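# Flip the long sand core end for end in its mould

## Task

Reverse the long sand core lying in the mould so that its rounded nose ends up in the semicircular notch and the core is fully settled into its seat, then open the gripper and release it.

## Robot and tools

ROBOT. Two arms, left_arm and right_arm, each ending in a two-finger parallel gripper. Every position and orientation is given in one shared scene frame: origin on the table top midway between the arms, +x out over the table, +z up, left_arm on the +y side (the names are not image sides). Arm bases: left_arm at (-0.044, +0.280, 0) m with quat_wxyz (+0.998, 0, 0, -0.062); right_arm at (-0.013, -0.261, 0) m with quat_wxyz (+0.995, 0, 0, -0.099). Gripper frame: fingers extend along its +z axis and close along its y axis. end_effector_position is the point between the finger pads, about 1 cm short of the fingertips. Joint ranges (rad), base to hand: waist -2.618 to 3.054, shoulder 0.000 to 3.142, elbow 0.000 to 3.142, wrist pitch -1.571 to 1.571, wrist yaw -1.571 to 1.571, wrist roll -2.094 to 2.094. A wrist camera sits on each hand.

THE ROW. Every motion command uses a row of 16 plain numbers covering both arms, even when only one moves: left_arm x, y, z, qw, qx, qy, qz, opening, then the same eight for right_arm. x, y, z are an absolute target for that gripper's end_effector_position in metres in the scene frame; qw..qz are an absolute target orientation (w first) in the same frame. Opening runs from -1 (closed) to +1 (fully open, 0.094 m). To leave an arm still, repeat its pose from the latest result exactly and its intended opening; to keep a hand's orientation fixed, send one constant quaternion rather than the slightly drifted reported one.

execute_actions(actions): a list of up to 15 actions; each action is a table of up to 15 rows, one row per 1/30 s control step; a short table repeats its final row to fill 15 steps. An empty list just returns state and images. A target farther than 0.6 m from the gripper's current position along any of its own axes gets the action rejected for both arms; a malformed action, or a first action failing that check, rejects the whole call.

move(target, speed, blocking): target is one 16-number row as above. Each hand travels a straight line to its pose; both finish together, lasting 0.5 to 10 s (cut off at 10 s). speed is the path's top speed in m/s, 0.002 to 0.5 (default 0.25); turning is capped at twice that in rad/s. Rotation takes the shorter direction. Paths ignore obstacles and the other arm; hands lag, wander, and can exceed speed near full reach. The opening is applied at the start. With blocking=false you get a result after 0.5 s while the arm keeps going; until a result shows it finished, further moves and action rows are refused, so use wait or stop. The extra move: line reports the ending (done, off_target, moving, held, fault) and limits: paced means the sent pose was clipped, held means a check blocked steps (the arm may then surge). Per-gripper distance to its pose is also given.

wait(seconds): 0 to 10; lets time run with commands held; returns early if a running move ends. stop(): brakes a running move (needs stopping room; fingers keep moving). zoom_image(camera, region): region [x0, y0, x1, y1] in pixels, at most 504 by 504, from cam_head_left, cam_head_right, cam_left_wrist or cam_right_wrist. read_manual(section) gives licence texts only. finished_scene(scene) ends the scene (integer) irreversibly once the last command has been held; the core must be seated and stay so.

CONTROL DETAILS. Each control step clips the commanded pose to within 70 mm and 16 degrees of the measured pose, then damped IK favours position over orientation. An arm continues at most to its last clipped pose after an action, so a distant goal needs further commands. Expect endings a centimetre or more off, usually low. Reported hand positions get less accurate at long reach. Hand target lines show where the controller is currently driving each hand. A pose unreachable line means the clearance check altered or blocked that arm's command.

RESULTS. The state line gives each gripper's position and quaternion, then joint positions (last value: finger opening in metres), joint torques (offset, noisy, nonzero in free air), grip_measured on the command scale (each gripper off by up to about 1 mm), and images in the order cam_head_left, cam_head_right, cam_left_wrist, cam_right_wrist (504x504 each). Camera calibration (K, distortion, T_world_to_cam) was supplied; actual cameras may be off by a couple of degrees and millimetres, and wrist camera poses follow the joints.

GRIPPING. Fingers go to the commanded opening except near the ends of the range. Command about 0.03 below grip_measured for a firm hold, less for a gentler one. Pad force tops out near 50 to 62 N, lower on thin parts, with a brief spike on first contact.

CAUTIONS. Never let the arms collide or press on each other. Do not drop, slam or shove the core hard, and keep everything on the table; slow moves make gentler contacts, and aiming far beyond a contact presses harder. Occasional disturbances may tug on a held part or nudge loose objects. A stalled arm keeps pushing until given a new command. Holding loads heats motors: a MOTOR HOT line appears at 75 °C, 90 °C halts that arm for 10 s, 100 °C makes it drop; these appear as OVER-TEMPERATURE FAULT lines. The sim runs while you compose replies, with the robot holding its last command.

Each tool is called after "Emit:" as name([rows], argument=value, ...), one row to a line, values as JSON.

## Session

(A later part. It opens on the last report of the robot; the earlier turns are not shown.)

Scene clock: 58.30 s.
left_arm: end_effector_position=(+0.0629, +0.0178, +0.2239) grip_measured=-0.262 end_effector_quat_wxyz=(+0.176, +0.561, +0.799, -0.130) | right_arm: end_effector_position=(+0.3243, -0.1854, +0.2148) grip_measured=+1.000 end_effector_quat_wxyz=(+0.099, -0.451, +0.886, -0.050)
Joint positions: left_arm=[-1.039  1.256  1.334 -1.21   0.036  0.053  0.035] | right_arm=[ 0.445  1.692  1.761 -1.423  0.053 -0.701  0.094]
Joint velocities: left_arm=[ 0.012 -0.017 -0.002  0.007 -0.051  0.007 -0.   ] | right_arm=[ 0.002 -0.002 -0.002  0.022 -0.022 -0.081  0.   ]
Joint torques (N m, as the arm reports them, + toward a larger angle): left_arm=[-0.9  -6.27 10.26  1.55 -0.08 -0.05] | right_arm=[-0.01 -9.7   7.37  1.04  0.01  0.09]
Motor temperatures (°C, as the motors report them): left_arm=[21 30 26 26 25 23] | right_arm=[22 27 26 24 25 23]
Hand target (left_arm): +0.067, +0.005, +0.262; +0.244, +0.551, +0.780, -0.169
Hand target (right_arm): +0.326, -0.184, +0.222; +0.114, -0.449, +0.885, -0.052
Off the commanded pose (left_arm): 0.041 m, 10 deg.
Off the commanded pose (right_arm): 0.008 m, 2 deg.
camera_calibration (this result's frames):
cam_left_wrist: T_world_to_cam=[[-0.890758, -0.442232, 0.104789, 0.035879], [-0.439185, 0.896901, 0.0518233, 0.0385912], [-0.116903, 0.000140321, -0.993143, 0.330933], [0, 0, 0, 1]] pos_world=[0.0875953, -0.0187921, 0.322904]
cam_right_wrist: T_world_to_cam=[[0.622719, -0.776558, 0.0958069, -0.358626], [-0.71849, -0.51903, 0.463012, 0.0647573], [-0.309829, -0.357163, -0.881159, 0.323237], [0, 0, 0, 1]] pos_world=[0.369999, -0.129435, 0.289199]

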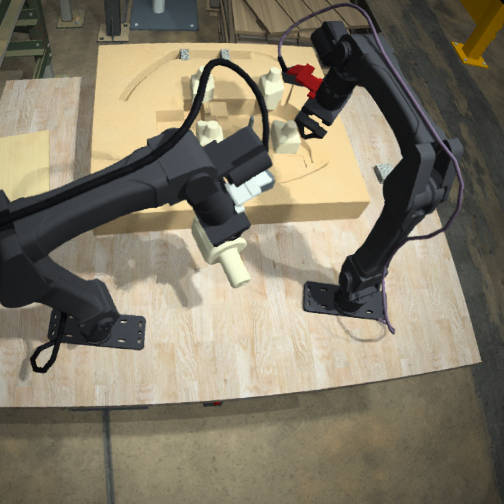

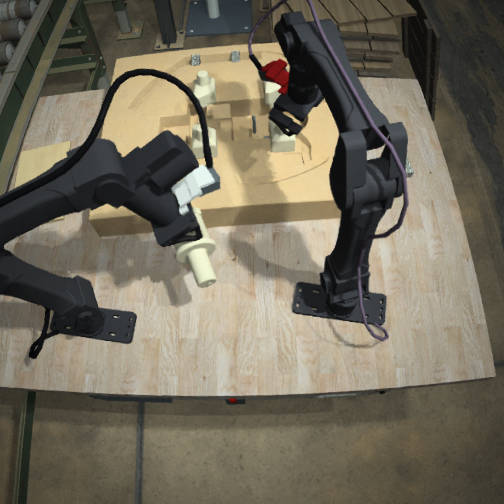

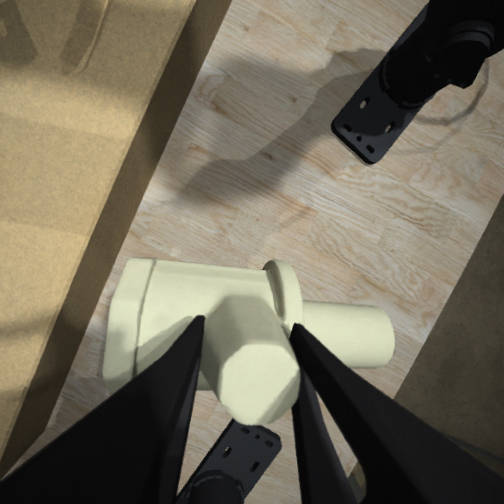

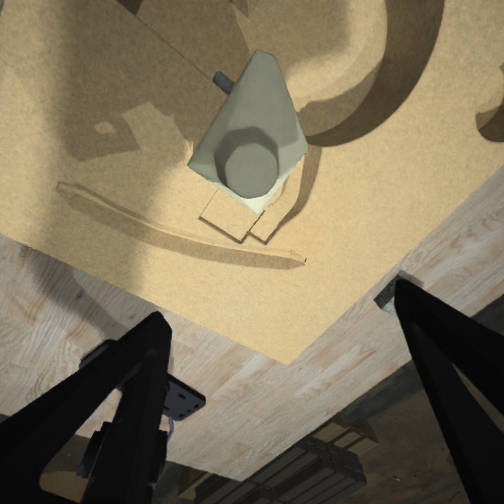

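Emit:
execute_actions([
  [[0.0738,0.0033,0.262,0.2485,0.5385,0.7866,-0.1701,-0.4,0.326,-0.184,0.222,0.114,-0.449,0.885,-0.052,1],[0.0777,0.0065,0.264,0.2506,0.5300,0.7921,-0.1677,-0.4,0.326,-0.184,0.222,0.114,-0.449,0.885,-0.052,1],[0.0815,0.0098,0.266,0.2528,0.5216,0.7975,-0.1652,-0.4,0.326,-0.184,0.222,0.114,-0.449,0.885,-0.052,1],[0.0853,0.0130,0.268,0.2549,0.5131,0.8030,-0.1628,-0.4,0.326,-0.184,0.222,0.114,-0.449,0.885,-0.052,1],[0.0892,0.0163,0.270,0.2570,0.5046,0.8084,-0.1604,-0.4,0.326,-0.184,0.222,0.114,-0.449,0.885,-0.052,1],[0.0930,0.0195,0.272,0.2590,0.4958,0.8134,-0.1578,-0.4,0.326,-0.184,0.222,0.114,-0.449,0.885,-0.052,1],[0.0968,0.0228,0.274,0.2609,0.4871,0.8184,-0.1552,-0.4,0.326,-0.184,0.222,0.114,-0.449,0.885,-0.052,1],[0.1007,0.0260,0.276,0.2629,0.4783,0.8234,-0.1527,-0.4,0.326,-0.184,0.222,0.114,-0.449,0.885,-0.052,1],[0.1045,0.0293,0.278,0.2648,0.4696,0.8284,-0.1501,-0.4,0.326,-0.184,0.222,0.114,-0.449,0.885,-0.052,1],[0.1083,0.0325,0.280,0.2668,0.4608,0.8334,-0.1475,-0.4,0.326,-0.184,0.222,0.114,-0.449,0.885,-0.052,1],[0.1122,0.0358,0.282,0.2687,0.4518,0.8379,-0.1448,-0.4,0.326,-0.184,0.222,0.114,-0.449,0.885,-0.052,1],[0.1160,0.0390,0.284,0.2705,0.4428,0.8424,-0.1421,-0.4,0.326,-0.184,0.222,0.114,-0.449,0.885,-0.052,1],[0.1198,0.0423,0.286,0.2724,0.4339,0.8470,-0.1395,-0.4,0.326,-0.184,0.222,0.114,-0.449,0.885,-0.052,1],[0.1237,0.0455,0.288,0.2742,0.4249,0.8515,-0.1368,-0.4,0.326,-0.184,0.222,0.114,-0.449,0.885,-0.052,1],[0.1275,0.0488,0.290,0.2761,0.4159,0.8560,-0.1341,-0.4,0.326,-0.184,0.222,0.114,-0.449,0.885,-0.052,1]],
  [[0.1313,0.0520,0.292,0.2778,0.4067,0.8600,-0.1313,-0.4,0.326,-0.184,0.222,0.114,-0.449,0.885,-0.052,1],[0.1352,0.0553,0.294,0.2795,0.3975,0.8641,-0.1285,-0.4,0.326,-0.184,0.222,0.114,-0.449,0.885,-0.052,1],[0.1390,0.0585,0.296,0.2813,0.3882,0.8681,-0.1257,-0.4,0.326,-0.184,0.222,0.114,-0.449,0.885,-0.052,1],[0.1428,0.0618,0.298,0.2830,0.3790,0.8722,-0.1229,-0.4,0.326,-0.184,0.222,0.114,-0.449,0.885,-0.052,1],[0.1467,0.0650,0.300,0.2847,0.3698,0.8762,-0.1201,-0.4,0.326,-0.184,0.222,0.114,-0.449,0.885,-0.052,1],[0.1505,0.0683,0.300,0.2863,0.3604,0.8797,-0.1172,-0.4,0.326,-0.184,0.222,0.114,-0.449,0.885,-0.052,1],[0.1543,0.0715,0.300,0.2879,0.3510,0.8832,-0.1143,-0.4,0.326,-0.184,0.222,0.114,-0.449,0.885,-0.052,1],[0.1582,0.0748,0.300,0.2894,0.3415,0.8868,-0.1114,-0.4,0.326,-0.184,0.222,0.114,-0.449,0.885,-0.052,1],[0.1620,0.0780,0.300,0.2910,0.3321,0.8903,-0.1085,-0.4,0.326,-0.184,0.222,0.114,-0.449,0.885,-0.052,1],[0.1658,0.0813,0.300,0.2926,0.3227,0.8938,-0.1056,-0.4,0.326,-0.184,0.222,0.114,-0.449,0.885,-0.052,1],[0.1697,0.0845,0.300,0.2940,0.3131,0.8968,-0.1026,-0.4,0.326,-0.184,0.222,0.114,-0.449,0.885,-0.052,1],[0.1735,0.0878,0.300,0.2955,0.3036,0.8999,-0.0996,-0.4,0.326,-0.184,0.222,0.114,-0.449,0.885,-0.052,1],[0.1773,0.0910,0.300,0.2969,0.2940,0.9029,-0.0967,-0.4,0.326,-0.184,0.222,0.114,-0.449,0.885,-0.052,1],[0.1812,0.0943,0.300,0.2984,0.2845,0.9060,-0.0937,-0.4,0.326,-0.184,0.222,0.114,-0.449,0.885,-0.052,1],[0.1850,0.0975,0.300,0.2998,0.2749,0.9090,-0.0907,-0.4,0.326,-0.184,0.222,0.114,-0.449,0.885,-0.052,1]],
  [[0.1888,0.1008,0.300,0.3011,0.2652,0.9115,-0.0876,-0.4,0.326,-0.184,0.222,0.114,-0.449,0.885,-0.052,1],[0.1927,0.1040,0.300,0.3023,0.2555,0.9140,-0.0845,-0.4,0.326,-0.184,0.222,0.114,-0.449,0.885,-0.052,1],[0.1965,0.1073,0.300,0.3036,0.2457,0.9165,-0.0814,-0.4,0.326,-0.184,0.222,0.114,-0.449,0.885,-0.052,1],[0.2003,0.1105,0.300,0.3048,0.2360,0.9190,-0.0783,-0.4,0.326,-0.184,0.222,0.114,-0.449,0.885,-0.052,1],[0.2042,0.1138,0.300,0.3061,0.2263,0.9215,-0.0752,-0.4,0.326,-0.184,0.222,0.114,-0.449,0.885,-0.052,1],[0.2080,0.1170,0.300,0.3072,0.2165,0.9235,-0.0720,-0.4,0.326,-0.184,0.222,0.114,-0.449,0.885,-0.052,1],[0.2118,0.1203,0.300,0.3083,0.2067,0.9255,-0.0688,-0.4,0.326,-0.184,0.222,0.114,-0.449,0.885,-0.052,1],[0.2157,0.1235,0.300,0.3095,0.1968,0.9275,-0.0657,-0.4,0.326,-0.184,0.222,0.114,-0.449,0.885,-0.052,1],[0.2195,0.1268,0.300,0.3106,0.1870,0.9295,-0.0625,-0.4,0.326,-0.184,0.222,0.114,-0.449,0.885,-0.052,1],[0.2233,0.1300,0.300,0.3117,0.1772,0.9315,-0.0593,-0.4,0.326,-0.184,0.222,0.114,-0.449,0.885,-0.052,1],[0.2272,0.1333,0.300,0.3127,0.1673,0.9330,-0.0560,-0.4,0.326,-0.184,0.222,0.114,-0.449,0.885,-0.052,1],[0.2310,0.1365,0.300,0.3136,0.1574,0.9345,-0.0528,-0.4,0.326,-0.184,0.222,0.114,-0.449,0.885,-0.052,1],[0.2348,0.1398,0.300,0.3146,0.1474,0.9360,-0.0495,-0.4,0.326,-0.184,0.222,0.114,-0.449,0.885,-0.052,1],[0.2387,0.1430,0.300,0.3155,0.1375,0.9375,-0.0463,-0.4,0.326,-0.184,0.222,0.114,-0.449,0.885,-0.052,1],[0.2425,0.1463,0.300,0.3165,0.1276,0.9390,-0.0430,-0.4,0.326,-0.184,0.222,0.114,-0.449,0.885,-0.052,1]],
  [[0.2463,0.1495,0.300,0.3173,0.1176,0.9399,-0.0397,-0.4,0.326,-0.184,0.222,0.114,-0.449,0.885,-0.052,1],[0.2502,0.1528,0.300,0.3181,0.1076,0.9409,-0.0364,-0.4,0.326,-0.184,0.222,0.114,-0.449,0.885,-0.052,1],[0.2540,0.1560,0.300,0.3188,0.0977,0.9418,-0.0330,-0.4,0.326,-0.184,0.222,0.114,-0.449,0.885,-0.052,1],[0.2578,0.1593,0.300,0.3196,0.0877,0.9428,-0.0297,-0.4,0.326,-0.184,0.222,0.114,-0.449,0.885,-0.052,1],[0.2617,0.1625,0.300,0.3204,0.0777,0.9437,-0.0264,-0.4,0.326,-0.184,0.222,0.114,-0.449,0.885,-0.052,1],[0.2655,0.1658,0.300,0.3210,0.0671,0.9444,-0.0247,-0.4,0.326,-0.184,0.222,0.114,-0.449,0.885,-0.052,1],[0.2693,0.1690,0.300,0.3215,0.0566,0.9449,-0.0229,-0.4,0.326,-0.184,0.222,0.114,-0.449,0.885,-0.052,1],[0.2732,0.1723,0.300,0.3221,0.0460,0.9453,-0.0212,-0.4,0.326,-0.184,0.222,0.114,-0.449,0.885,-0.052,1],[0.2770,0.1755,0.300,0.3226,0.0354,0.9456,-0.0194,-0.4,0.326,-0.184,0.222,0.114,-0.449,0.885,-0.052,1],[0.2808,0.1788,0.300,0.3232,0.0249,0.9458,-0.0177,-0.4,0.326,-0.184,0.222,0.114,-0.449,0.885,-0.052,1],[0.2847,0.1820,0.300,0.3238,0.0143,0.9459,-0.0160,-0.4,0.326,-0.184,0.222,0.114,-0.449,0.885,-0.052,1],[0.2885,0.1853,0.300,0.3243,0.0037,0.9458,-0.0142,-0.4,0.326,-0.184,0.222,0.114,-0.449,0.885,-0.052,1],[0.2923,0.1885,0.300,0.3249,-0.0069,0.9456,-0.0125,-0.4,0.326,-0.184,0.222,0.114,-0.449,0.885,-0.052,1],[0.2962,0.1918,0.300,0.3254,-0.0174,0.9453,-0.0107,-0.4,0.326,-0.184,0.222,0.114,-0.449,0.885,-0.052,1],[0.3000,0.1950,0.300,0.3260,-0.0280,0.9450,-0.0090,-0.4,0.326,-0.184,0.222,0.114,-0.449,0.885,-0.052,1]],
])

Scene clock: 65.77 s.
left_arm: end_effector_position=(+0.2619, +0.1908, +0.2623) grip_measured=-0.262 end_effector_quat_wxyz=(+0.243, +0.020, +0.970, +0.003) | right_arm: end_effector_position=(+0.3243, -0.1854, +0.2148) grip_measured=+1.000 end_effector_quat_wxyz=(+0.099, -0.451, +0.886, -0.050)
Joint positions: left_arm=[-0.259  1.412  1.593 -1.292 -0.173 -0.301  0.035] | right_arm=[ 0.445  1.692  1.761 -1.423  0.053 -0.701  0.094]
Joint velocities: left_arm=[ 0.295  0.295  0.217  0.125 -0.066 -0.315 -0.001] | right_arm=[ 0.002 -0.002  0.002 -0.022  0.081 -0.037  0.   ]
Joint torques (N m, as the arm reports them, + toward a larger angle): left_arm=[ 0.72 -5.1  11.52  1.73 -0.53 -0.04] | right_arm=[ 0.12 -9.47  7.21  1.07  0.01  0.04]
Motor temperatures (°C, as the motors report them): left_arm=[21 29 27 27 25 23] | right_arm=[22 27 27 25 25 23]
Hand target (left_arm): +0.292, +0.197, +0.302; +0.327, -0.027, +0.945, -0.008
Hand target (right_arm): +0.326, -0.184, +0.222; +0.114, -0.449, +0.885, -0.052
Off the commanded pose (left_arm): 0.054 m, 11 deg.
Off the commanded pose (right_arm): 0.008 m, 2 deg.
camera_calibration (this result's frames):
cam_left_wrist: T_world_to_cam=[[0.073633, -0.993645, 0.0851295, 0.143399], [-0.99727, -0.07384, 0.00071804, 0.313545], [0.00557249, -0.08495, -0.99637, 0.377324], [0, 0, 0, 1]] pos_world=[0.300027, 0.197694, 0.363522]
cam_right_wrist: T_world_to_cam=[[0.622719, -0.776558, 0.0958069, -0.358626], [-0.71849, -0.51903, 0.463012, 0.0647573], [-0.309829, -0.357163, -0.881159, 0.323237], [0, 0, 0, 1]] pos_world=[0.369999, -0.129435, 0.289199]

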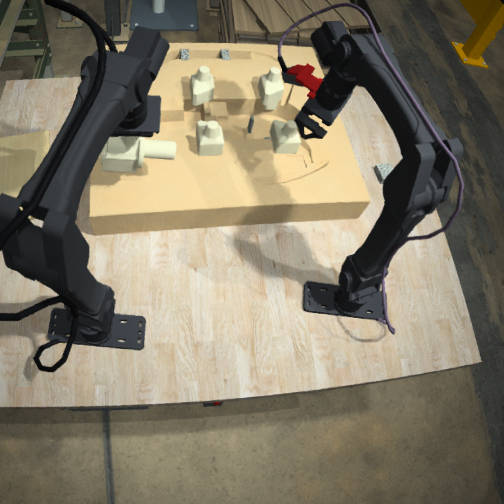

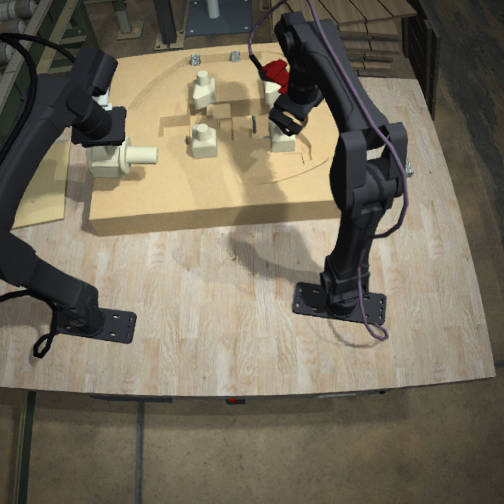

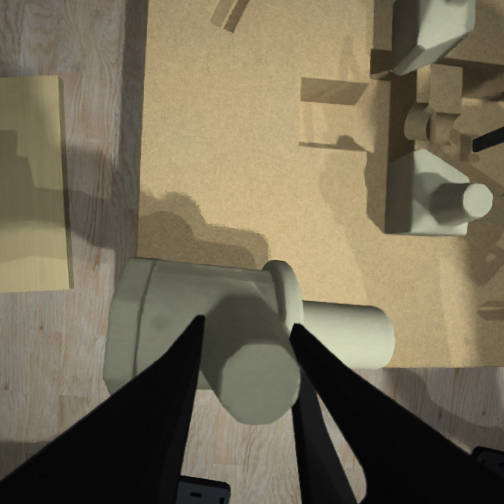

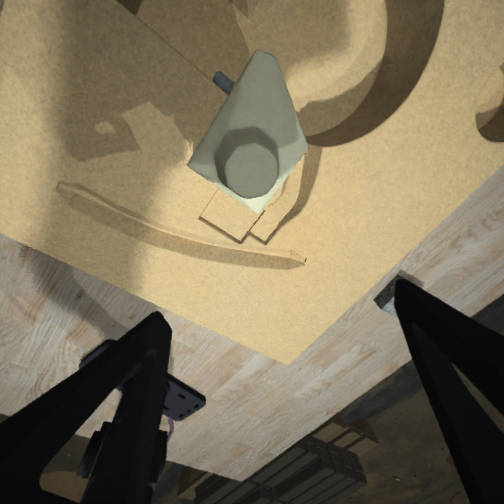

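Emit:
execute_actions([
  [[0.3037,0.195,0.300,0.326,-0.028,0.945,-0.009,-0.4,0.326,-0.184,0.222,0.114,-0.449,0.885,-0.052,1],[0.3073,0.195,0.300,0.327,-0.028,0.945,-0.009,-0.4,0.326,-0.184,0.222,0.114,-0.449,0.885,-0.052,1],[0.3110,0.195,0.300,0.327,-0.028,0.945,-0.009,-0.4,0.326,-0.184,0.222,0.114,-0.449,0.885,-0.052,1],[0.3147,0.195,0.300,0.327,-0.028,0.944,-0.009,-0.4,0.326,-0.184,0.222,0.114,-0.449,0.885,-0.052,1],[0.3183,0.195,0.300,0.328,-0.028,0.944,-0.009,-0.4,0.326,-0.184,0.222,0.114,-0.449,0.885,-0.052,1],[0.3220,0.195,0.300,0.328,-0.028,0.944,-0.009,-0.4,0.326,-0.184,0.222,0.114,-0.449,0.885,-0.052,1],[0.3257,0.195,0.300,0.328,-0.028,0.944,-0.009,-0.4,0.326,-0.184,0.222,0.114,-0.449,0.885,-0.052,1],[0.3293,0.195,0.300,0.329,-0.028,0.944,-0.009,-0.4,0.326,-0.184,0.222,0.114,-0.449,0.885,-0.052,1],[0.3330,0.195,0.300,0.329,-0.028,0.944,-0.009,-0.4,0.326,-0.184,0.222,0.114,-0.449,0.885,-0.052,1],[0.3367,0.195,0.300,0.330,-0.028,0.944,-0.009,-0.4,0.326,-0.184,0.222,0.114,-0.449,0.885,-0.052,1],[0.3403,0.195,0.300,0.330,-0.028,0.944,-0.009,-0.4,0.326,-0.184,0.222,0.114,-0.449,0.885,-0.052,1],[0.3440,0.195,0.300,0.330,-0.028,0.943,-0.009,-0.4,0.326,-0.184,0.222,0.114,-0.449,0.885,-0.052,1],[0.3477,0.195,0.300,0.331,-0.028,0.943,-0.009,-0.4,0.326,-0.184,0.222,0.114,-0.449,0.885,-0.052,1],[0.3513,0.195,0.300,0.331,-0.028,0.943,-0.009,-0.4,0.326,-0.184,0.222,0.114,-0.449,0.885,-0.052,1],[0.3550,0.195,0.300,0.331,-0.028,0.943,-0.009,-0.4,0.326,-0.184,0.222,0.114,-0.449,0.885,-0.052,1]],
  [[0.3587,0.195,0.300,0.332,-0.028,0.943,-0.009,-0.4,0.326,-0.184,0.222,0.114,-0.449,0.885,-0.052,1],[0.3623,0.195,0.300,0.332,-0.028,0.943,-0.009,-0.4,0.326,-0.184,0.222,0.114,-0.449,0.885,-0.052,1],[0.3660,0.195,0.300,0.332,-0.028,0.943,-0.009,-0.4,0.326,-0.184,0.222,0.114,-0.449,0.885,-0.052,1],[0.3697,0.195,0.300,0.333,-0.028,0.942,-0.009,-0.4,0.326,-0.184,0.222,0.114,-0.449,0.885,-0.052,1],[0.3733,0.195,0.300,0.333,-0.028,0.942,-0.009,-0.4,0.326,-0.184,0.222,0.114,-0.449,0.885,-0.052,1],[0.3770,0.195,0.300,0.333,-0.028,0.942,-0.009,-0.4,0.326,-0.184,0.222,0.114,-0.449,0.885,-0.052,1],[0.3807,0.195,0.300,0.334,-0.028,0.942,-0.009,-0.4,0.326,-0.184,0.222,0.114,-0.449,0.885,-0.052,1],[0.3843,0.195,0.300,0.334,-0.028,0.942,-0.009,-0.4,0.326,-0.184,0.222,0.114,-0.449,0.885,-0.052,1],[0.3880,0.195,0.300,0.335,-0.028,0.942,-0.009,-0.4,0.326,-0.184,0.222,0.114,-0.449,0.885,-0.052,1],[0.3917,0.195,0.300,0.335,-0.028,0.942,-0.008,-0.4,0.326,-0.184,0.222,0.114,-0.449,0.885,-0.052,1],[0.3953,0.195,0.300,0.335,-0.028,0.942,-0.008,-0.4,0.326,-0.184,0.222,0.114,-0.449,0.885,-0.052,1],[0.3990,0.195,0.300,0.336,-0.028,0.941,-0.008,-0.4,0.326,-0.184,0.222,0.114,-0.449,0.885,-0.052,1],[0.4027,0.195,0.300,0.336,-0.028,0.941,-0.008,-0.4,0.326,-0.184,0.222,0.114,-0.449,0.885,-0.052,1],[0.4063,0.195,0.300,0.336,-0.028,0.941,-0.008,-0.4,0.326,-0.184,0.222,0.114,-0.449,0.885,-0.052,1],[0.4100,0.195,0.300,0.337,-0.028,0.941,-0.008,-0.4,0.326,-0.184,0.222,0.114,-0.449,0.885,-0.052,1]],
  [[0.4137,0.195,0.300,0.337,-0.028,0.941,-0.008,-0.4,0.326,-0.184,0.222,0.114,-0.449,0.885,-0.052,1],[0.4173,0.195,0.300,0.337,-0.028,0.941,-0.008,-0.4,0.326,-0.184,0.222,0.114,-0.449,0.885,-0.052,1],[0.4210,0.195,0.300,0.338,-0.028,0.941,-0.008,-0.4,0.326,-0.184,0.222,0.114,-0.449,0.885,-0.052,1],[0.4247,0.195,0.300,0.338,-0.028,0.941,-0.008,-0.4,0.326,-0.184,0.222,0.114,-0.449,0.885,-0.052,1],[0.4283,0.195,0.300,0.338,-0.028,0.940,-0.008,-0.4,0.326,-0.184,0.222,0.114,-0.449,0.885,-0.052,1],[0.4320,0.195,0.300,0.339,-0.028,0.940,-0.008,-0.4,0.326,-0.184,0.222,0.114,-0.449,0.885,-0.052,1],[0.4357,0.195,0.300,0.339,-0.028,0.940,-0.008,-0.4,0.326,-0.184,0.222,0.114,-0.449,0.885,-0.052,1],[0.4393,0.195,0.300,0.340,-0.028,0.940,-0.008,-0.4,0.326,-0.184,0.222,0.114,-0.449,0.885,-0.052,1],[0.4430,0.195,0.300,0.340,-0.028,0.940,-0.008,-0.4,0.326,-0.184,0.222,0.114,-0.449,0.885,-0.052,1],[0.4467,0.195,0.300,0.340,-0.028,0.940,-0.008,-0.4,0.326,-0.184,0.222,0.114,-0.449,0.885,-0.052,1],[0.4503,0.195,0.300,0.341,-0.028,0.940,-0.008,-0.4,0.326,-0.184,0.222,0.114,-0.449,0.885,-0.052,1],[0.4540,0.195,0.300,0.341,-0.028,0.939,-0.008,-0.4,0.326,-0.184,0.222,0.114,-0.449,0.885,-0.052,1],[0.4577,0.195,0.300,0.341,-0.028,0.939,-0.008,-0.4,0.326,-0.184,0.222,0.114,-0.449,0.885,-0.052,1],[0.4613,0.195,0.300,0.342,-0.028,0.939,-0.008,-0.4,0.326,-0.184,0.222,0.114,-0.449,0.885,-0.052,1],[0.4650,0.195,0.300,0.342,-0.028,0.939,-0.008,-0.4,0.326,-0.184,0.222,0.114,-0.449,0.885,-0.052,1]],
  [[0.4650,0.195,0.300,0.342,-0.028,0.939,-0.008,-0.4,0.326,-0.184,0.222,0.114,-0.449,0.885,-0.052,1]],
])

Scene clock: 69.47 s.
left_arm: end_effector_position=(+0.4453, +0.1930, +0.2445) grip_measured=-0.262 end_effector_quat_wxyz=(+0.255, -0.020, +0.967, +0.006) | right_arm: end_effector_position=(+0.3243, -0.1854, +0.2148) grip_measured=+1.000 end_effector_quat_wxyz=(+0.099, -0.451, +0.886, -0.050)
Joint positions: left_arm=[-0.101  2.103  2.336 -1.304 -0.132 -0.233  0.035] | right_arm=[ 0.445  1.692  1.761 -1.423  0.053 -0.701  0.094]
Joint velocities: left_arm=[-0.017  0.007 -0.012 -0.022 -0.037 -0.022  0.   ] | right_arm=[-0.012  0.002  0.002  0.007  0.007 -0.007  0.   ]
Joint torques (N m, as the arm reports them, + toward a larger angle): left_arm=[  0.57 -12.24  11.51   1.72  -0.3    0.06] | right_arm=[ 0.03 -9.56  7.13  1.07  0.03  0.05]
Motor temperatures (°C, as the motors report them): left_arm=[21 30 27 28 25 23] | right_arm=[22 27 27 25 25 23]
Hand target (left_arm): +0.458, +0.196, +0.301; +0.342, -0.028, +0.939, -0.006
Hand target (right_arm): +0.326, -0.184, +0.222; +0.114, -0.449, +0.885, -0.052
Off the commanded pose (left_arm): 0.059 m, 11 deg.
Off the commanded pose (right_arm): 0.008 m, 2 deg.
camera_calibration (this result's frames):
cam_left_wrist: T_world_to_cam=[[0.149986, -0.9834, 0.102122, 0.0935251], [-0.987914, -0.153154, -0.0238707, 0.513771], [0.0391148, -0.0973076, -0.994485, 0.345716], [0, 0, 0, 1]] pos_world=[0.480011, 0.204299, 0.346522]
cam_right_wrist: T_world_to_cam=[[0.622719, -0.776558, 0.0958069, -0.358626], [-0.71849, -0.51903, 0.463012, 0.0647573], [-0.309829, -0.357163, -0.881159, 0.323237], [0, 0, 0, 1]] pos_world=[0.369999, -0.129435, 0.289199]

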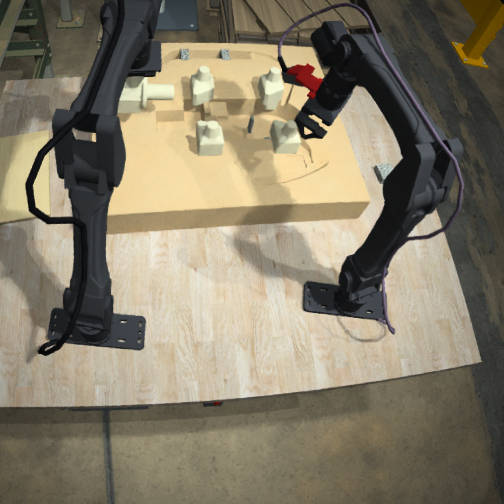

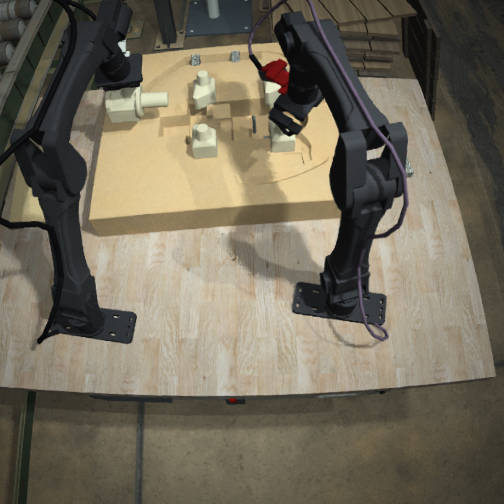

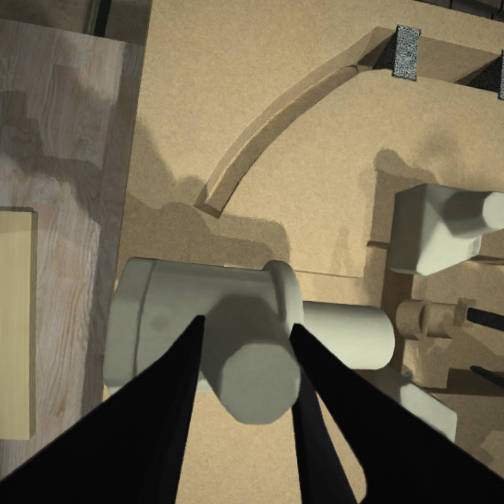

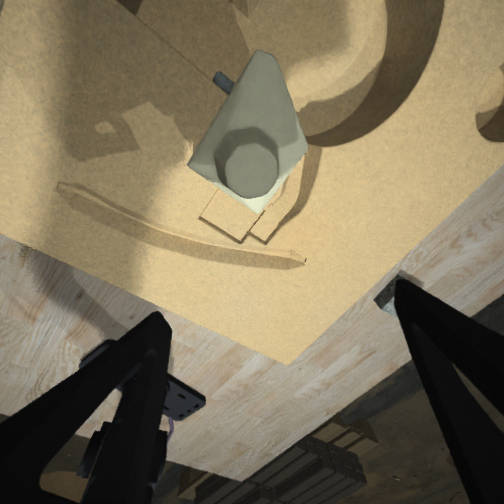

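Emit:
execute_actions([
  [[0.465,0.1914,0.300,0.343,-0.028,0.939,-0.009,-0.4,0.326,-0.184,0.222,0.114,-0.449,0.885,-0.052,1],[0.465,0.1879,0.300,0.343,-0.028,0.939,-0.009,-0.4,0.326,-0.184,0.222,0.114,-0.449,0.885,-0.052,1],[0.465,0.1843,0.300,0.344,-0.028,0.938,-0.010,-0.4,0.326,-0.184,0.222,0.114,-0.449,0.885,-0.052,1],[0.465,0.1807,0.300,0.344,-0.028,0.938,-0.010,-0.4,0.326,-0.184,0.222,0.114,-0.449,0.885,-0.052,1],[0.465,0.1772,0.300,0.345,-0.029,0.938,-0.010,-0.4,0.326,-0.184,0.222,0.114,-0.449,0.885,-0.052,1],[0.465,0.1736,0.300,0.345,-0.029,0.938,-0.011,-0.4,0.326,-0.184,0.222,0.114,-0.449,0.885,-0.052,1],[0.465,0.1700,0.300,0.346,-0.029,0.938,-0.011,-0.4,0.326,-0.184,0.222,0.114,-0.449,0.885,-0.052,1],[0.465,0.1665,0.300,0.346,-0.029,0.938,-0.011,-0.4,0.326,-0.184,0.222,0.114,-0.449,0.885,-0.052,1],[0.465,0.1629,0.300,0.347,-0.029,0.937,-0.012,-0.4,0.326,-0.184,0.222,0.114,-0.449,0.885,-0.052,1],[0.465,0.1593,0.300,0.347,-0.029,0.937,-0.012,-0.4,0.326,-0.184,0.222,0.114,-0.449,0.885,-0.052,1],[0.465,0.1558,0.300,0.348,-0.029,0.937,-0.012,-0.4,0.326,-0.184,0.222,0.114,-0.449,0.885,-0.052,1],[0.465,0.1522,0.300,0.348,-0.030,0.937,-0.013,-0.4,0.326,-0.184,0.222,0.114,-0.449,0.885,-0.052,1],[0.465,0.1486,0.300,0.349,-0.030,0.937,-0.013,-0.4,0.326,-0.184,0.222,0.114,-0.449,0.885,-0.052,1],[0.465,0.1451,0.300,0.349,-0.030,0.936,-0.013,-0.4,0.326,-0.184,0.222,0.114,-0.449,0.885,-0.052,1],[0.465,0.1415,0.300,0.350,-0.030,0.936,-0.014,-0.4,0.326,-0.184,0.222,0.114,-0.449,0.885,-0.052,1]],
  [[0.465,0.1379,0.300,0.350,-0.030,0.936,-0.014,-0.4,0.326,-0.184,0.222,0.114,-0.449,0.885,-0.052,1],[0.465,0.1344,0.300,0.351,-0.030,0.936,-0.014,-0.4,0.326,-0.184,0.222,0.114,-0.449,0.885,-0.052,1],[0.465,0.1308,0.300,0.351,-0.030,0.936,-0.015,-0.4,0.326,-0.184,0.222,0.114,-0.449,0.885,-0.052,1],[0.465,0.1272,0.300,0.352,-0.031,0.935,-0.015,-0.4,0.326,-0.184,0.222,0.114,-0.449,0.885,-0.052,1],[0.465,0.1237,0.300,0.352,-0.031,0.935,-0.015,-0.4,0.326,-0.184,0.222,0.114,-0.449,0.885,-0.052,1],[0.465,0.1201,0.300,0.353,-0.031,0.935,-0.016,-0.4,0.326,-0.184,0.222,0.114,-0.449,0.885,-0.052,1],[0.465,0.1165,0.300,0.353,-0.031,0.935,-0.016,-0.4,0.326,-0.184,0.222,0.114,-0.449,0.885,-0.052,1],[0.465,0.1130,0.300,0.354,-0.031,0.935,-0.016,-0.4,0.326,-0.184,0.222,0.114,-0.449,0.885,-0.052,1],[0.465,0.1094,0.300,0.354,-0.031,0.934,-0.017,-0.4,0.326,-0.184,0.222,0.114,-0.449,0.885,-0.052,1],[0.465,0.1058,0.300,0.355,-0.031,0.934,-0.017,-0.4,0.326,-0.184,0.222,0.114,-0.449,0.885,-0.052,1],[0.465,0.1023,0.300,0.355,-0.032,0.934,-0.017,-0.4,0.326,-0.184,0.222,0.114,-0.449,0.885,-0.052,1],[0.465,0.0987,0.300,0.356,-0.032,0.934,-0.018,-0.4,0.326,-0.184,0.222,0.114,-0.449,0.885,-0.052,1],[0.465,0.0951,0.300,0.357,-0.032,0.934,-0.018,-0.4,0.326,-0.184,0.222,0.114,-0.449,0.885,-0.052,1],[0.465,0.0916,0.300,0.357,-0.032,0.933,-0.018,-0.4,0.326,-0.184,0.222,0.114,-0.449,0.885,-0.052,1],[0.465,0.0880,0.300,0.358,-0.032,0.933,-0.018,-0.4,0.326,-0.184,0.222,0.114,-0.449,0.885,-0.052,1]],
  [[0.465,0.0880,0.300,0.358,-0.032,0.933,-0.018,-0.4,0.326,-0.184,0.222,0.114,-0.449,0.885,-0.052,1]],
])

Scene clock: 72.23 s.
left_arm: end_effector_position=(+0.4479, +0.0862, +0.2473) grip_measured=-0.262 end_effector_quat_wxyz=(+0.281, -0.012, +0.960, -0.001) | right_arm: end_effector_position=(+0.3243, -0.1854, +0.2148) grip_measured=+1.000 end_effector_quat_wxyz=(+0.099, -0.451, +0.886, -0.050)
Joint positions: left_arm=[-0.336  2.351  2.758 -1.459 -0.246 -0.419  0.035] | right_arm=[ 0.445  1.692  1.761 -1.423  0.053 -0.701  0.094]
Joint velocities: left_arm=[-0.017  0.056  0.164 -0.139  0.022 -0.066  0.001] | right_arm=[-0.012 -0.007 -0.012 -0.095  0.022 -0.037  0.   ]
Joint torques (N m, as the arm reports them, + toward a larger angle): left_arm=[  0.18 -12.99  10.66   1.75  -0.68  -0.04] | right_arm=[ 0.12 -9.66  7.25  1.06  0.02  0.08]
Motor temperatures (°C, as the motors report them): left_arm=[21 30 27 28 25 23] | right_arm=[22 27 27 25 25 23]
Hand target (left_arm): +0.458, +0.091, +0.300; +0.360, -0.033, +0.932, -0.019
Hand target (right_arm): +0.326, -0.184, +0.222; +0.114, -0.449, +0.885, -0.052
Off the commanded pose (left_arm): 0.055 m, 10 deg.
Off the commanded pose (right_arm): 0.008 m, 2 deg.
camera_calibration (this result's frames):
cam_left_wrist: T_world_to_cam=[[0.125624, -0.985103, 0.117433, -0.00495952], [-0.987961, -0.134996, -0.0755609, 0.511338], [0.0902883, -0.106527, -0.990202, 0.314827], [0, 0, 0, 1]] pos_world=[0.47738, 0.0976805, 0.350962]
cam_right_wrist: T_world_to_cam=[[0.622719, -0.776558, 0.0958069, -0.358626], [-0.71849, -0.51903, 0.463012, 0.0647573], [-0.309829, -0.357163, -0.881159, 0.323237], [0, 0, 0, 1]] pos_world=[0.369999, -0.129435, 0.289199]

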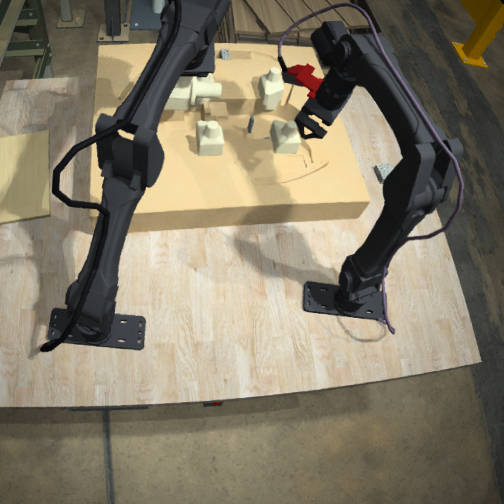

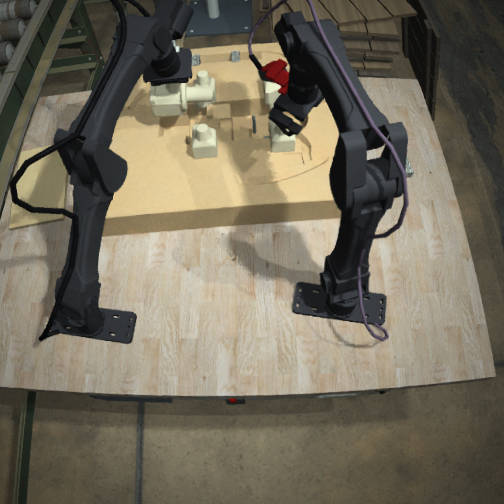

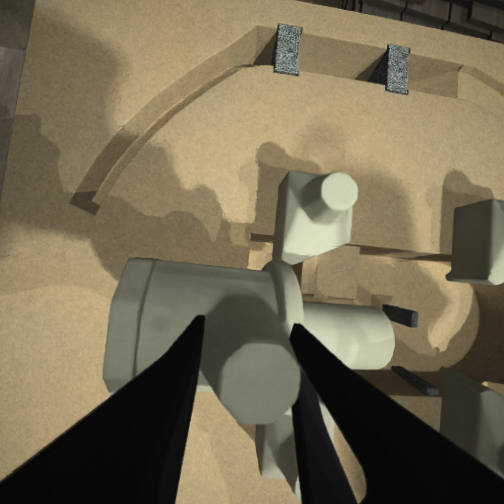

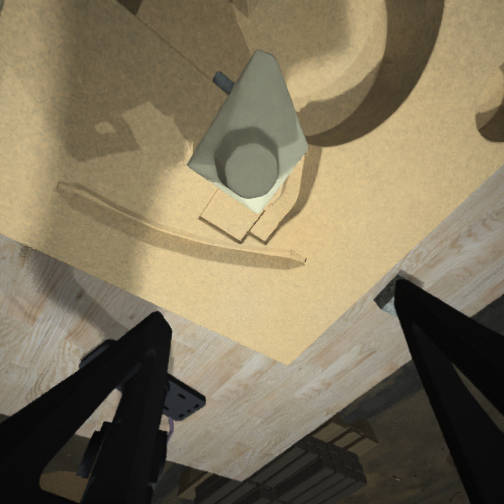

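Emit:
execute_actions([
  [[0.465,0.088,0.298,0.358,-0.033,0.933,-0.018,-0.4,0.326,-0.184,0.222,0.114,-0.449,0.885,-0.052,1],[0.465,0.088,0.296,0.357,-0.033,0.933,-0.019,-0.4,0.326,-0.184,0.222,0.114,-0.449,0.885,-0.052,1],[0.465,0.088,0.294,0.357,-0.034,0.933,-0.019,-0.4,0.326,-0.184,0.222,0.114,-0.449,0.885,-0.052,1],[0.465,0.088,0.292,0.356,-0.034,0.934,-0.020,-0.4,0.326,-0.184,0.222,0.114,-0.449,0.885,-0.052,1],[0.465,0.088,0.290,0.356,-0.035,0.934,-0.020,-0.4,0.326,-0.184,0.222,0.114,-0.449,0.885,-0.052,1],[0.465,0.088,0.288,0.355,-0.035,0.934,-0.021,-0.4,0.326,-0.184,0.222,0.114,-0.449,0.885,-0.052,1],[0.465,0.088,0.286,0.355,-0.036,0.934,-0.021,-0.4,0.326,-0.184,0.222,0.114,-0.449,0.885,-0.052,1],[0.465,0.088,0.284,0.354,-0.036,0.934,-0.022,-0.4,0.326,-0.184,0.222,0.114,-0.449,0.885,-0.052,1],[0.465,0.088,0.282,0.354,-0.037,0.934,-0.022,-0.4,0.326,-0.184,0.222,0.114,-0.449,0.885,-0.052,1],[0.465,0.088,0.280,0.353,-0.037,0.935,-0.022,-0.4,0.326,-0.184,0.222,0.114,-0.449,0.885,-0.052,1],[0.465,0.088,0.278,0.352,-0.038,0.935,-0.023,-0.4,0.326,-0.184,0.222,0.114,-0.449,0.885,-0.052,1],[0.465,0.088,0.276,0.352,-0.038,0.935,-0.023,-0.4,0.326,-0.184,0.222,0.114,-0.449,0.885,-0.052,1],[0.465,0.088,0.274,0.351,-0.039,0.935,-0.023,-0.4,0.326,-0.184,0.222,0.114,-0.449,0.885,-0.052,1],[0.465,0.088,0.272,0.351,-0.039,0.935,-0.024,-0.4,0.326,-0.184,0.222,0.114,-0.449,0.885,-0.052,1],[0.465,0.088,0.270,0.350,-0.040,0.936,-0.024,-0.4,0.326,-0.184,0.222,0.114,-0.449,0.885,-0.052,1]],
  [[0.465,0.088,0.268,0.350,-0.040,0.936,-0.024,-0.4,0.326,-0.184,0.222,0.114,-0.449,0.885,-0.052,1],[0.465,0.088,0.266,0.350,-0.040,0.936,-0.024,-0.4,0.326,-0.184,0.222,0.114,-0.449,0.885,-0.052,1],[0.465,0.088,0.264,0.350,-0.040,0.936,-0.024,-0.4,0.326,-0.184,0.222,0.114,-0.449,0.885,-0.052,1],[0.465,0.088,0.262,0.350,-0.040,0.936,-0.024,-0.4,0.326,-0.184,0.222,0.114,-0.449,0.885,-0.052,1],[0.465,0.088,0.260,0.350,-0.040,0.936,-0.024,-0.4,0.326,-0.184,0.222,0.114,-0.449,0.885,-0.052,1]],
  [[0.465,0.088,0.260,0.350,-0.040,0.936,-0.024,-0.4,0.326,-0.184,0.222,0.114,-0.449,0.885,-0.052,1]],
])

Scene clock: 74.47 s.
left_arm: end_effector_position=(+0.4456, +0.0877, +0.2026) grip_measured=-0.262 end_effector_quat_wxyz=(+0.263, -0.026, +0.964, +0.003) | right_arm: end_effector_position=(+0.3243, -0.1854, +0.2148) grip_measured=+1.000 end_effector_quat_wxyz=(+0.099, -0.451, +0.886, -0.050)
Joint positions: left_arm=[-0.335  2.202  2.313 -1.203 -0.245 -0.451  0.035] | right_arm=[ 0.445  1.692  1.761 -1.423  0.053 -0.701  0.094]
Joint velocities: left_arm=[ 0.002 -0.007 -0.002 -0.007 -0.022  0.066 -0.001] | right_arm=[ 0.017 -0.002 -0.007 -0.051 -0.022 -0.037  0.   ]
Joint torques (N m, as the arm reports them, + toward a larger angle): left_arm=[  0.43 -14.85   7.75   1.79  -0.57   0.06] | right_arm=[ 0.18 -9.52  7.23  1.05  0.    0.1 ]
Motor temperatures (°C, as the motors report them): left_arm=[21 31 27 28 25 23] | right_arm=[22 27 27 25 25 23]
Hand target (left_arm): +0.459, +0.091, +0.262; +0.348, -0.041, +0.936, -0.021
Hand target (right_arm): +0.326, -0.184, +0.222; +0.114, -0.449, +0.885, -0.052
Off the commanded pose (left_arm): 0.061 m, 11 deg.
Off the commanded pose (right_arm): 0.008 m, 2 deg.
camera_calibration (this result's frames):
cam_left_wrist: T_world_to_cam=[[0.157004, -0.981248, 0.111812, -0.01114], [-0.985931, -0.162306, -0.0399585, 0.500092], [0.057357, -0.103965, -0.992926, 0.285903], [0, 0, 0, 1]] pos_world=[0.478406, 0.0999609, 0.305109]
cam_right_wrist: T_world_to_cam=[[0.622719, -0.776558, 0.0958069, -0.358626], [-0.71849, -0.51903, 0.463012, 0.0647573], [-0.309829, -0.357163, -0.881159, 0.323237], [0, 0, 0, 1]] pos_world=[0.369999, -0.129435, 0.289199]

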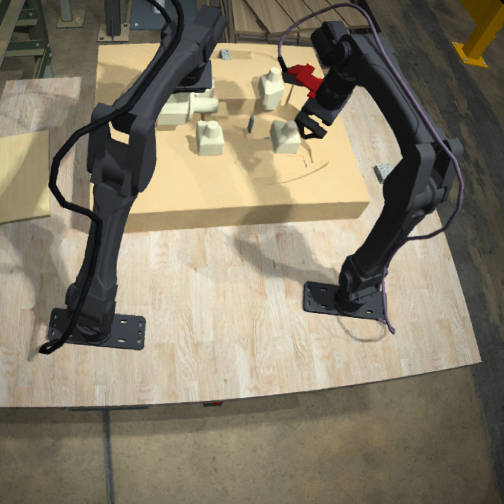

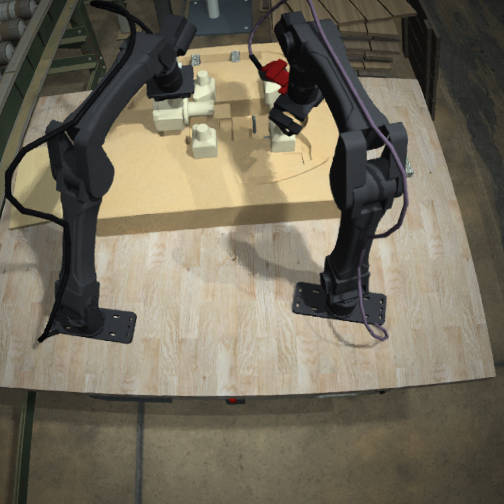

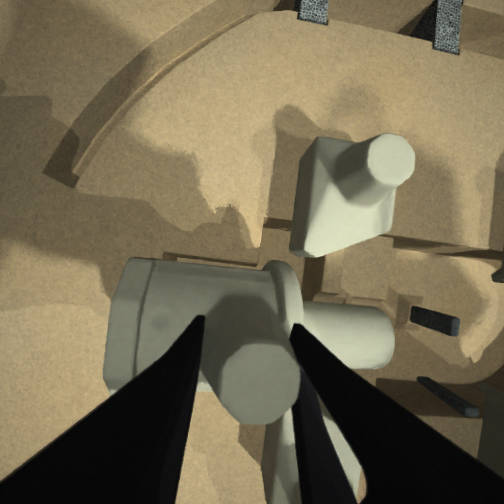

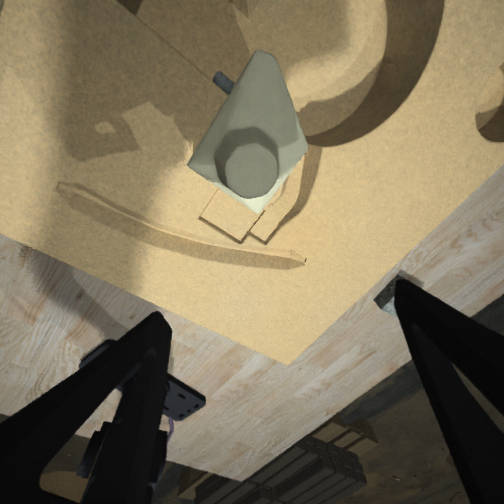

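Emit:
zoom_image(camera="cam_left_wrist", region=[80, 200, 480, 440])

Emit:
zoom_image(camera="cam_head_right", region=[130, 60, 290, 170])

Region (80, 200, 480, 440) of cam_left_wrist's 504x504 image, scaled by 1.260, with more detail than that image has; it fills the top 302 rows of this view, and the rest is white.

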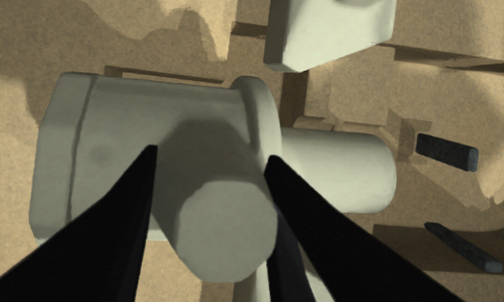

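Region (130, 60, 290, 170) of cam_head_right's 504x504 image, scaled by 3.150, with more detail than that image has; it fills the top 346 rows of this view, and the rest is white.

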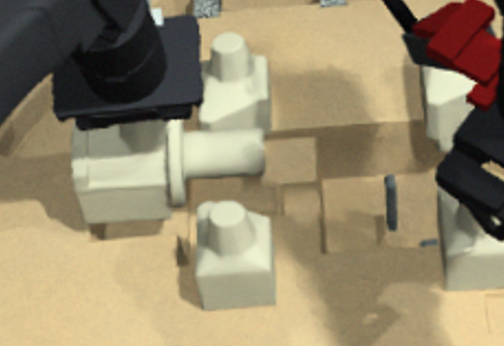

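Emit:
execute_actions([
  [[0.465,0.0875,0.260,0.350,-0.041,0.936,-0.027,-0.4,0.326,-0.184,0.222,0.114,-0.449,0.885,-0.052,1],[0.465,0.087,0.260,0.350,-0.042,0.936,-0.030,-0.4,0.326,-0.184,0.222,0.114,-0.449,0.885,-0.052,1],[0.465,0.0865,0.260,0.350,-0.043,0.935,-0.033,-0.4,0.326,-0.184,0.222,0.114,-0.449,0.885,-0.052,1],[0.465,0.086,0.260,0.350,-0.044,0.935,-0.036,-0.4,0.326,-0.184,0.222,0.114,-0.449,0.885,-0.052,1],[0.465,0.086,0.260,0.350,-0.045,0.935,-0.039,-0.4,0.326,-0.184,0.222,0.114,-0.449,0.885,-0.052,1],[0.465,0.086,0.260,0.350,-0.045,0.935,-0.042,-0.4,0.326,-0.184,0.222,0.114,-0.449,0.885,-0.052,1]],
  [[0.465,0.086,0.260,0.350,-0.045,0.935,-0.042,-0.4,0.326,-0.184,0.222,0.114,-0.449,0.885,-0.052,1]],
])

Emit:
zoom_image(camera="cam_head_right", region=[130, 60, 290, 170])

Scene clock: 76.93 s.
left_arm: end_effector_position=(+0.4450, +0.0852, +0.1984) grip_measured=-0.262 end_effector_quat_wxyz=(+0.262, -0.026, +0.965, -0.009) | right_arm: end_effector_position=(+0.3243, -0.1854, +0.2148) grip_measured=+1.000 end_effector_quat_wxyz=(+0.099, -0.451, +0.886, -0.050)
Joint positions: left_arm=[-0.331  2.184  2.265 -1.165 -0.22  -0.453  0.035] | right_arm=[ 0.445  1.692  1.761 -1.423  0.053 -0.701  0.094]
Joint velocities: left_arm=[ 0.007 -0.012 -0.022  0.037 -0.007  0.022 -0.   ] | right_arm=[-0.012  0.002 -0.002  0.022 -0.037 -0.037  0.   ]
Joint torques (N m, as the arm reports them, + toward a larger angle): left_arm=[  0.79 -15.29   8.     1.82  -0.47  -0.07] | right_arm=[ 0.11 -9.47  7.29  1.06  0.03  0.04]
Motor temperatures (°C, as the motors report them): left_arm=[21 32 27 28 25 23] | right_arm=[22 27 27 25 25 23]
Hand target (left_arm): +0.458, +0.089, +0.261; +0.348, -0.045, +0.935, -0.040
Hand target (right_arm): +0.326, -0.184, +0.222; +0.114, -0.449, +0.885, -0.052
Off the commanded pose (left_arm): 0.065 m, 12 deg.
Off the commanded pose (right_arm): 0.008 m, 2 deg.
camera_calibration (this result's frames):
cam_left_wrist: T_world_to_cam=[[0.150642, -0.9793, 0.135196, -0.0150251], [-0.987088, -0.156533, -0.033994, 0.497811], [0.0544529, -0.128329, -0.990236, 0.284373], [0, 0, 0, 1]] pos_world=[0.478161, 0.0997031, 0.30055]
cam_right_wrist: T_world_to_cam=[[0.622719, -0.776558, 0.0958069, -0.358626], [-0.71849, -0.51903, 0.463012, 0.0647573], [-0.309829, -0.357163, -0.881159, 0.323237], [0, 0, 0, 1]] pos_world=[0.369999, -0.129435, 0.289199]

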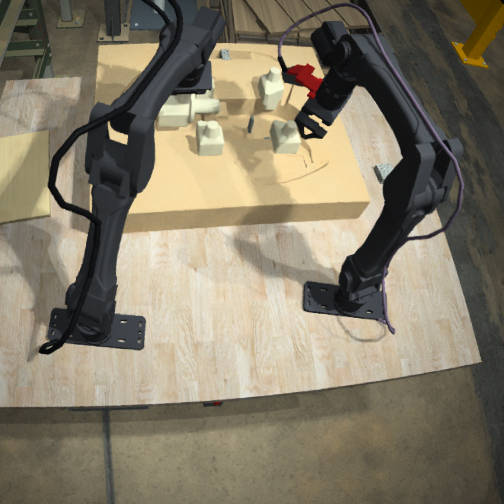

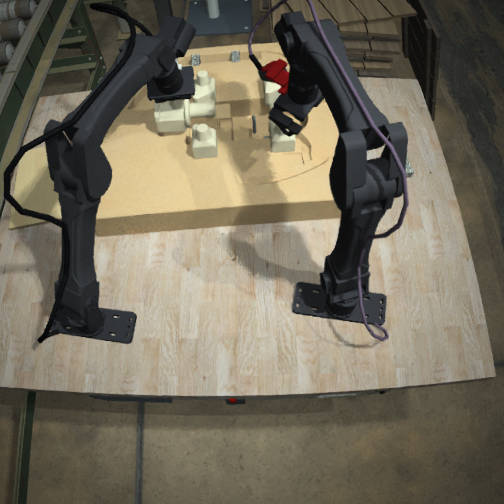

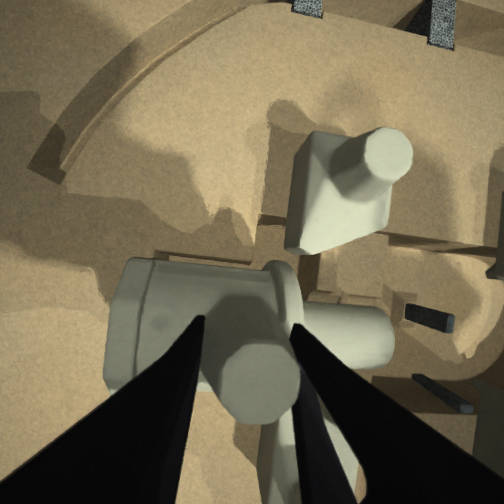

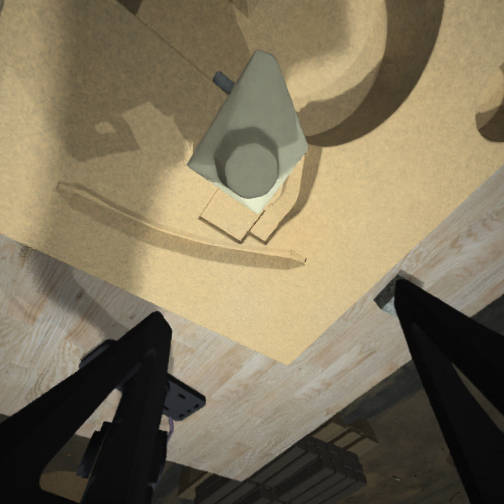

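Region (130, 60, 290, 170) of cam_head_right's 504x504 image, scaled by 3.150, with more detail than that image has; it fills the top 346 rows of this view, and the rest is white.

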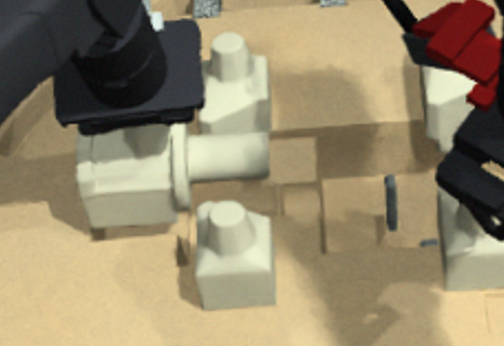

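Emit:
execute_actions([
  [[0.465,0.086,0.259,0.350,-0.045,0.935,-0.042,-0.4,0.326,-0.184,0.222,0.114,-0.449,0.885,-0.052,1],[0.465,0.086,0.258,0.350,-0.045,0.935,-0.042,-0.4,0.326,-0.184,0.222,0.114,-0.449,0.885,-0.052,1],[0.465,0.086,0.257,0.350,-0.045,0.935,-0.042,-0.4,0.326,-0.184,0.222,0.114,-0.449,0.885,-0.052,1],[0.465,0.086,0.256,0.350,-0.045,0.935,-0.042,-0.4,0.326,-0.184,0.222,0.114,-0.449,0.885,-0.052,1],[0.465,0.086,0.255,0.350,-0.045,0.935,-0.042,-0.4,0.326,-0.184,0.222,0.114,-0.449,0.885,-0.052,1],[0.465,0.086,0.254,0.350,-0.045,0.935,-0.042,-0.4,0.326,-0.184,0.222,0.114,-0.449,0.885,-0.052,1],[0.465,0.086,0.253,0.350,-0.045,0.935,-0.042,-0.4,0.326,-0.184,0.222,0.114,-0.449,0.885,-0.052,1],[0.465,0.086,0.252,0.350,-0.045,0.935,-0.042,-0.4,0.326,-0.184,0.222,0.114,-0.449,0.885,-0.052,1],[0.465,0.086,0.251,0.350,-0.045,0.935,-0.042,-0.4,0.326,-0.184,0.222,0.114,-0.449,0.885,-0.052,1],[0.465,0.086,0.250,0.350,-0.045,0.935,-0.042,-0.4,0.326,-0.184,0.222,0.114,-0.449,0.885,-0.052,1],[0.465,0.086,0.249,0.350,-0.045,0.935,-0.042,-0.4,0.326,-0.184,0.222,0.114,-0.449,0.885,-0.052,1],[0.465,0.086,0.248,0.350,-0.045,0.935,-0.042,-0.4,0.326,-0.184,0.222,0.114,-0.449,0.885,-0.052,1],[0.465,0.086,0.247,0.350,-0.045,0.935,-0.042,-0.4,0.326,-0.184,0.222,0.114,-0.449,0.885,-0.052,1],[0.465,0.086,0.246,0.350,-0.045,0.935,-0.042,-0.4,0.326,-0.184,0.222,0.114,-0.449,0.885,-0.052,1],[0.465,0.086,0.245,0.350,-0.045,0.935,-0.042,-0.4,0.326,-0.184,0.222,0.114,-0.449,0.885,-0.052,1]],
  [[0.465,0.086,0.245,0.350,-0.045,0.935,-0.042,-0.4,0.326,-0.184,0.222,0.114,-0.449,0.885,-0.052,1]],
])

Emit:
zoom_image(camera="cam_head_right", region=[130, 60, 290, 170])

Scene clock: 80.37 s.
left_arm: end_effector_position=(+0.4455, +0.0856, +0.1832) grip_measured=-0.262 end_effector_quat_wxyz=(+0.264, -0.027, +0.964, -0.010) | right_arm: end_effector_position=(+0.3243, -0.1854, +0.2148) grip_measured=+1.000 end_effector_quat_wxyz=(+0.099, -0.451, +0.886, -0.050)
Joint positions: left_arm=[-0.33   2.155  2.154 -1.079 -0.221 -0.455  0.035] | right_arm=[ 0.445  1.692  1.761 -1.423  0.053 -0.701  0.094]
Joint velocities: left_arm=[ 0.002 -0.012 -0.007  0.037 -0.037 -0.081 -0.001] | right_arm=[-0.012 -0.002 -0.007 -0.022 -0.007 -0.007  0.   ]
Joint torques (N m, as the arm reports them, + toward a larger angle): left_arm=[  0.71 -15.22   8.06   1.76  -0.47  -0.02] | right_arm=[ 0.07 -9.44  7.26  1.05  0.    0.05]
Motor temperatures (°C, as the motors report them): left_arm=[21 33 27 29 25 23] | right_arm=[22 27 27 25 25 23]
Hand target (left_arm): +0.459, +0.089, +0.246; +0.349, -0.045, +0.935, -0.040
Hand target (right_arm): +0.326, -0.184, +0.222; +0.114, -0.449, +0.885, -0.052
Off the commanded pose (left_arm): 0.065 m, 11 deg.
Off the commanded pose (right_arm): 0.008 m, 2 deg.
camera_calibration (this result's frames):
cam_left_wrist: T_world_to_cam=[[0.153012, -0.978507, 0.138243, -0.0142695], [-0.986479, -0.15955, -0.0374562, 0.498525], [0.058708, -0.130643, -0.98969, 0.267593], [0, 0, 0, 1]] pos_world=[0.478258, 0.100536, 0.28548]
cam_right_wrist: T_world_to_cam=[[0.622719, -0.776558, 0.0958069, -0.358626], [-0.71849, -0.51903, 0.463012, 0.0647573], [-0.309829, -0.357163, -0.881159, 0.323237], [0, 0, 0, 1]] pos_world=[0.369999, -0.129435, 0.289199]

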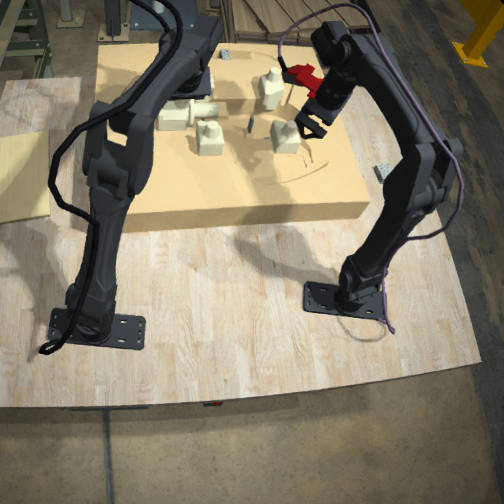

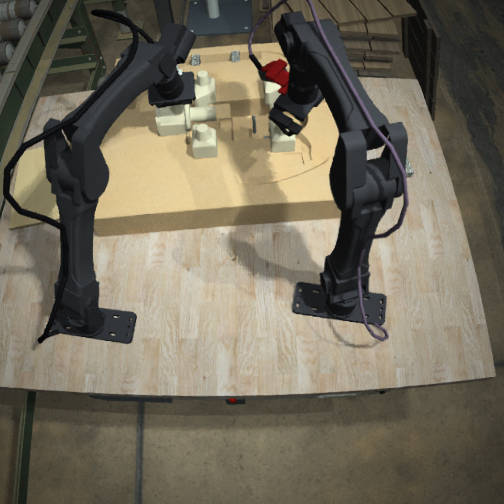

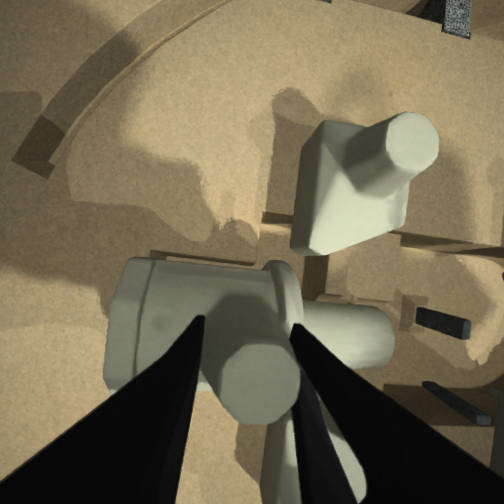

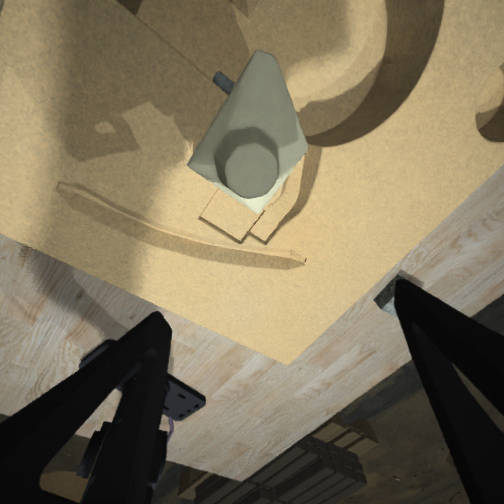

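Region (130, 60, 290, 170) of cam_head_right's 504x504 image, scaled by 3.150, with more detail than that image has; it fills the top 346 rows of this view, and the rest is white.

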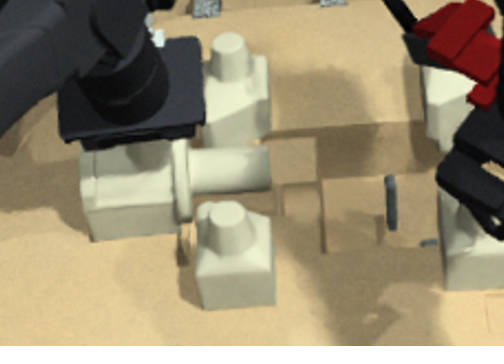

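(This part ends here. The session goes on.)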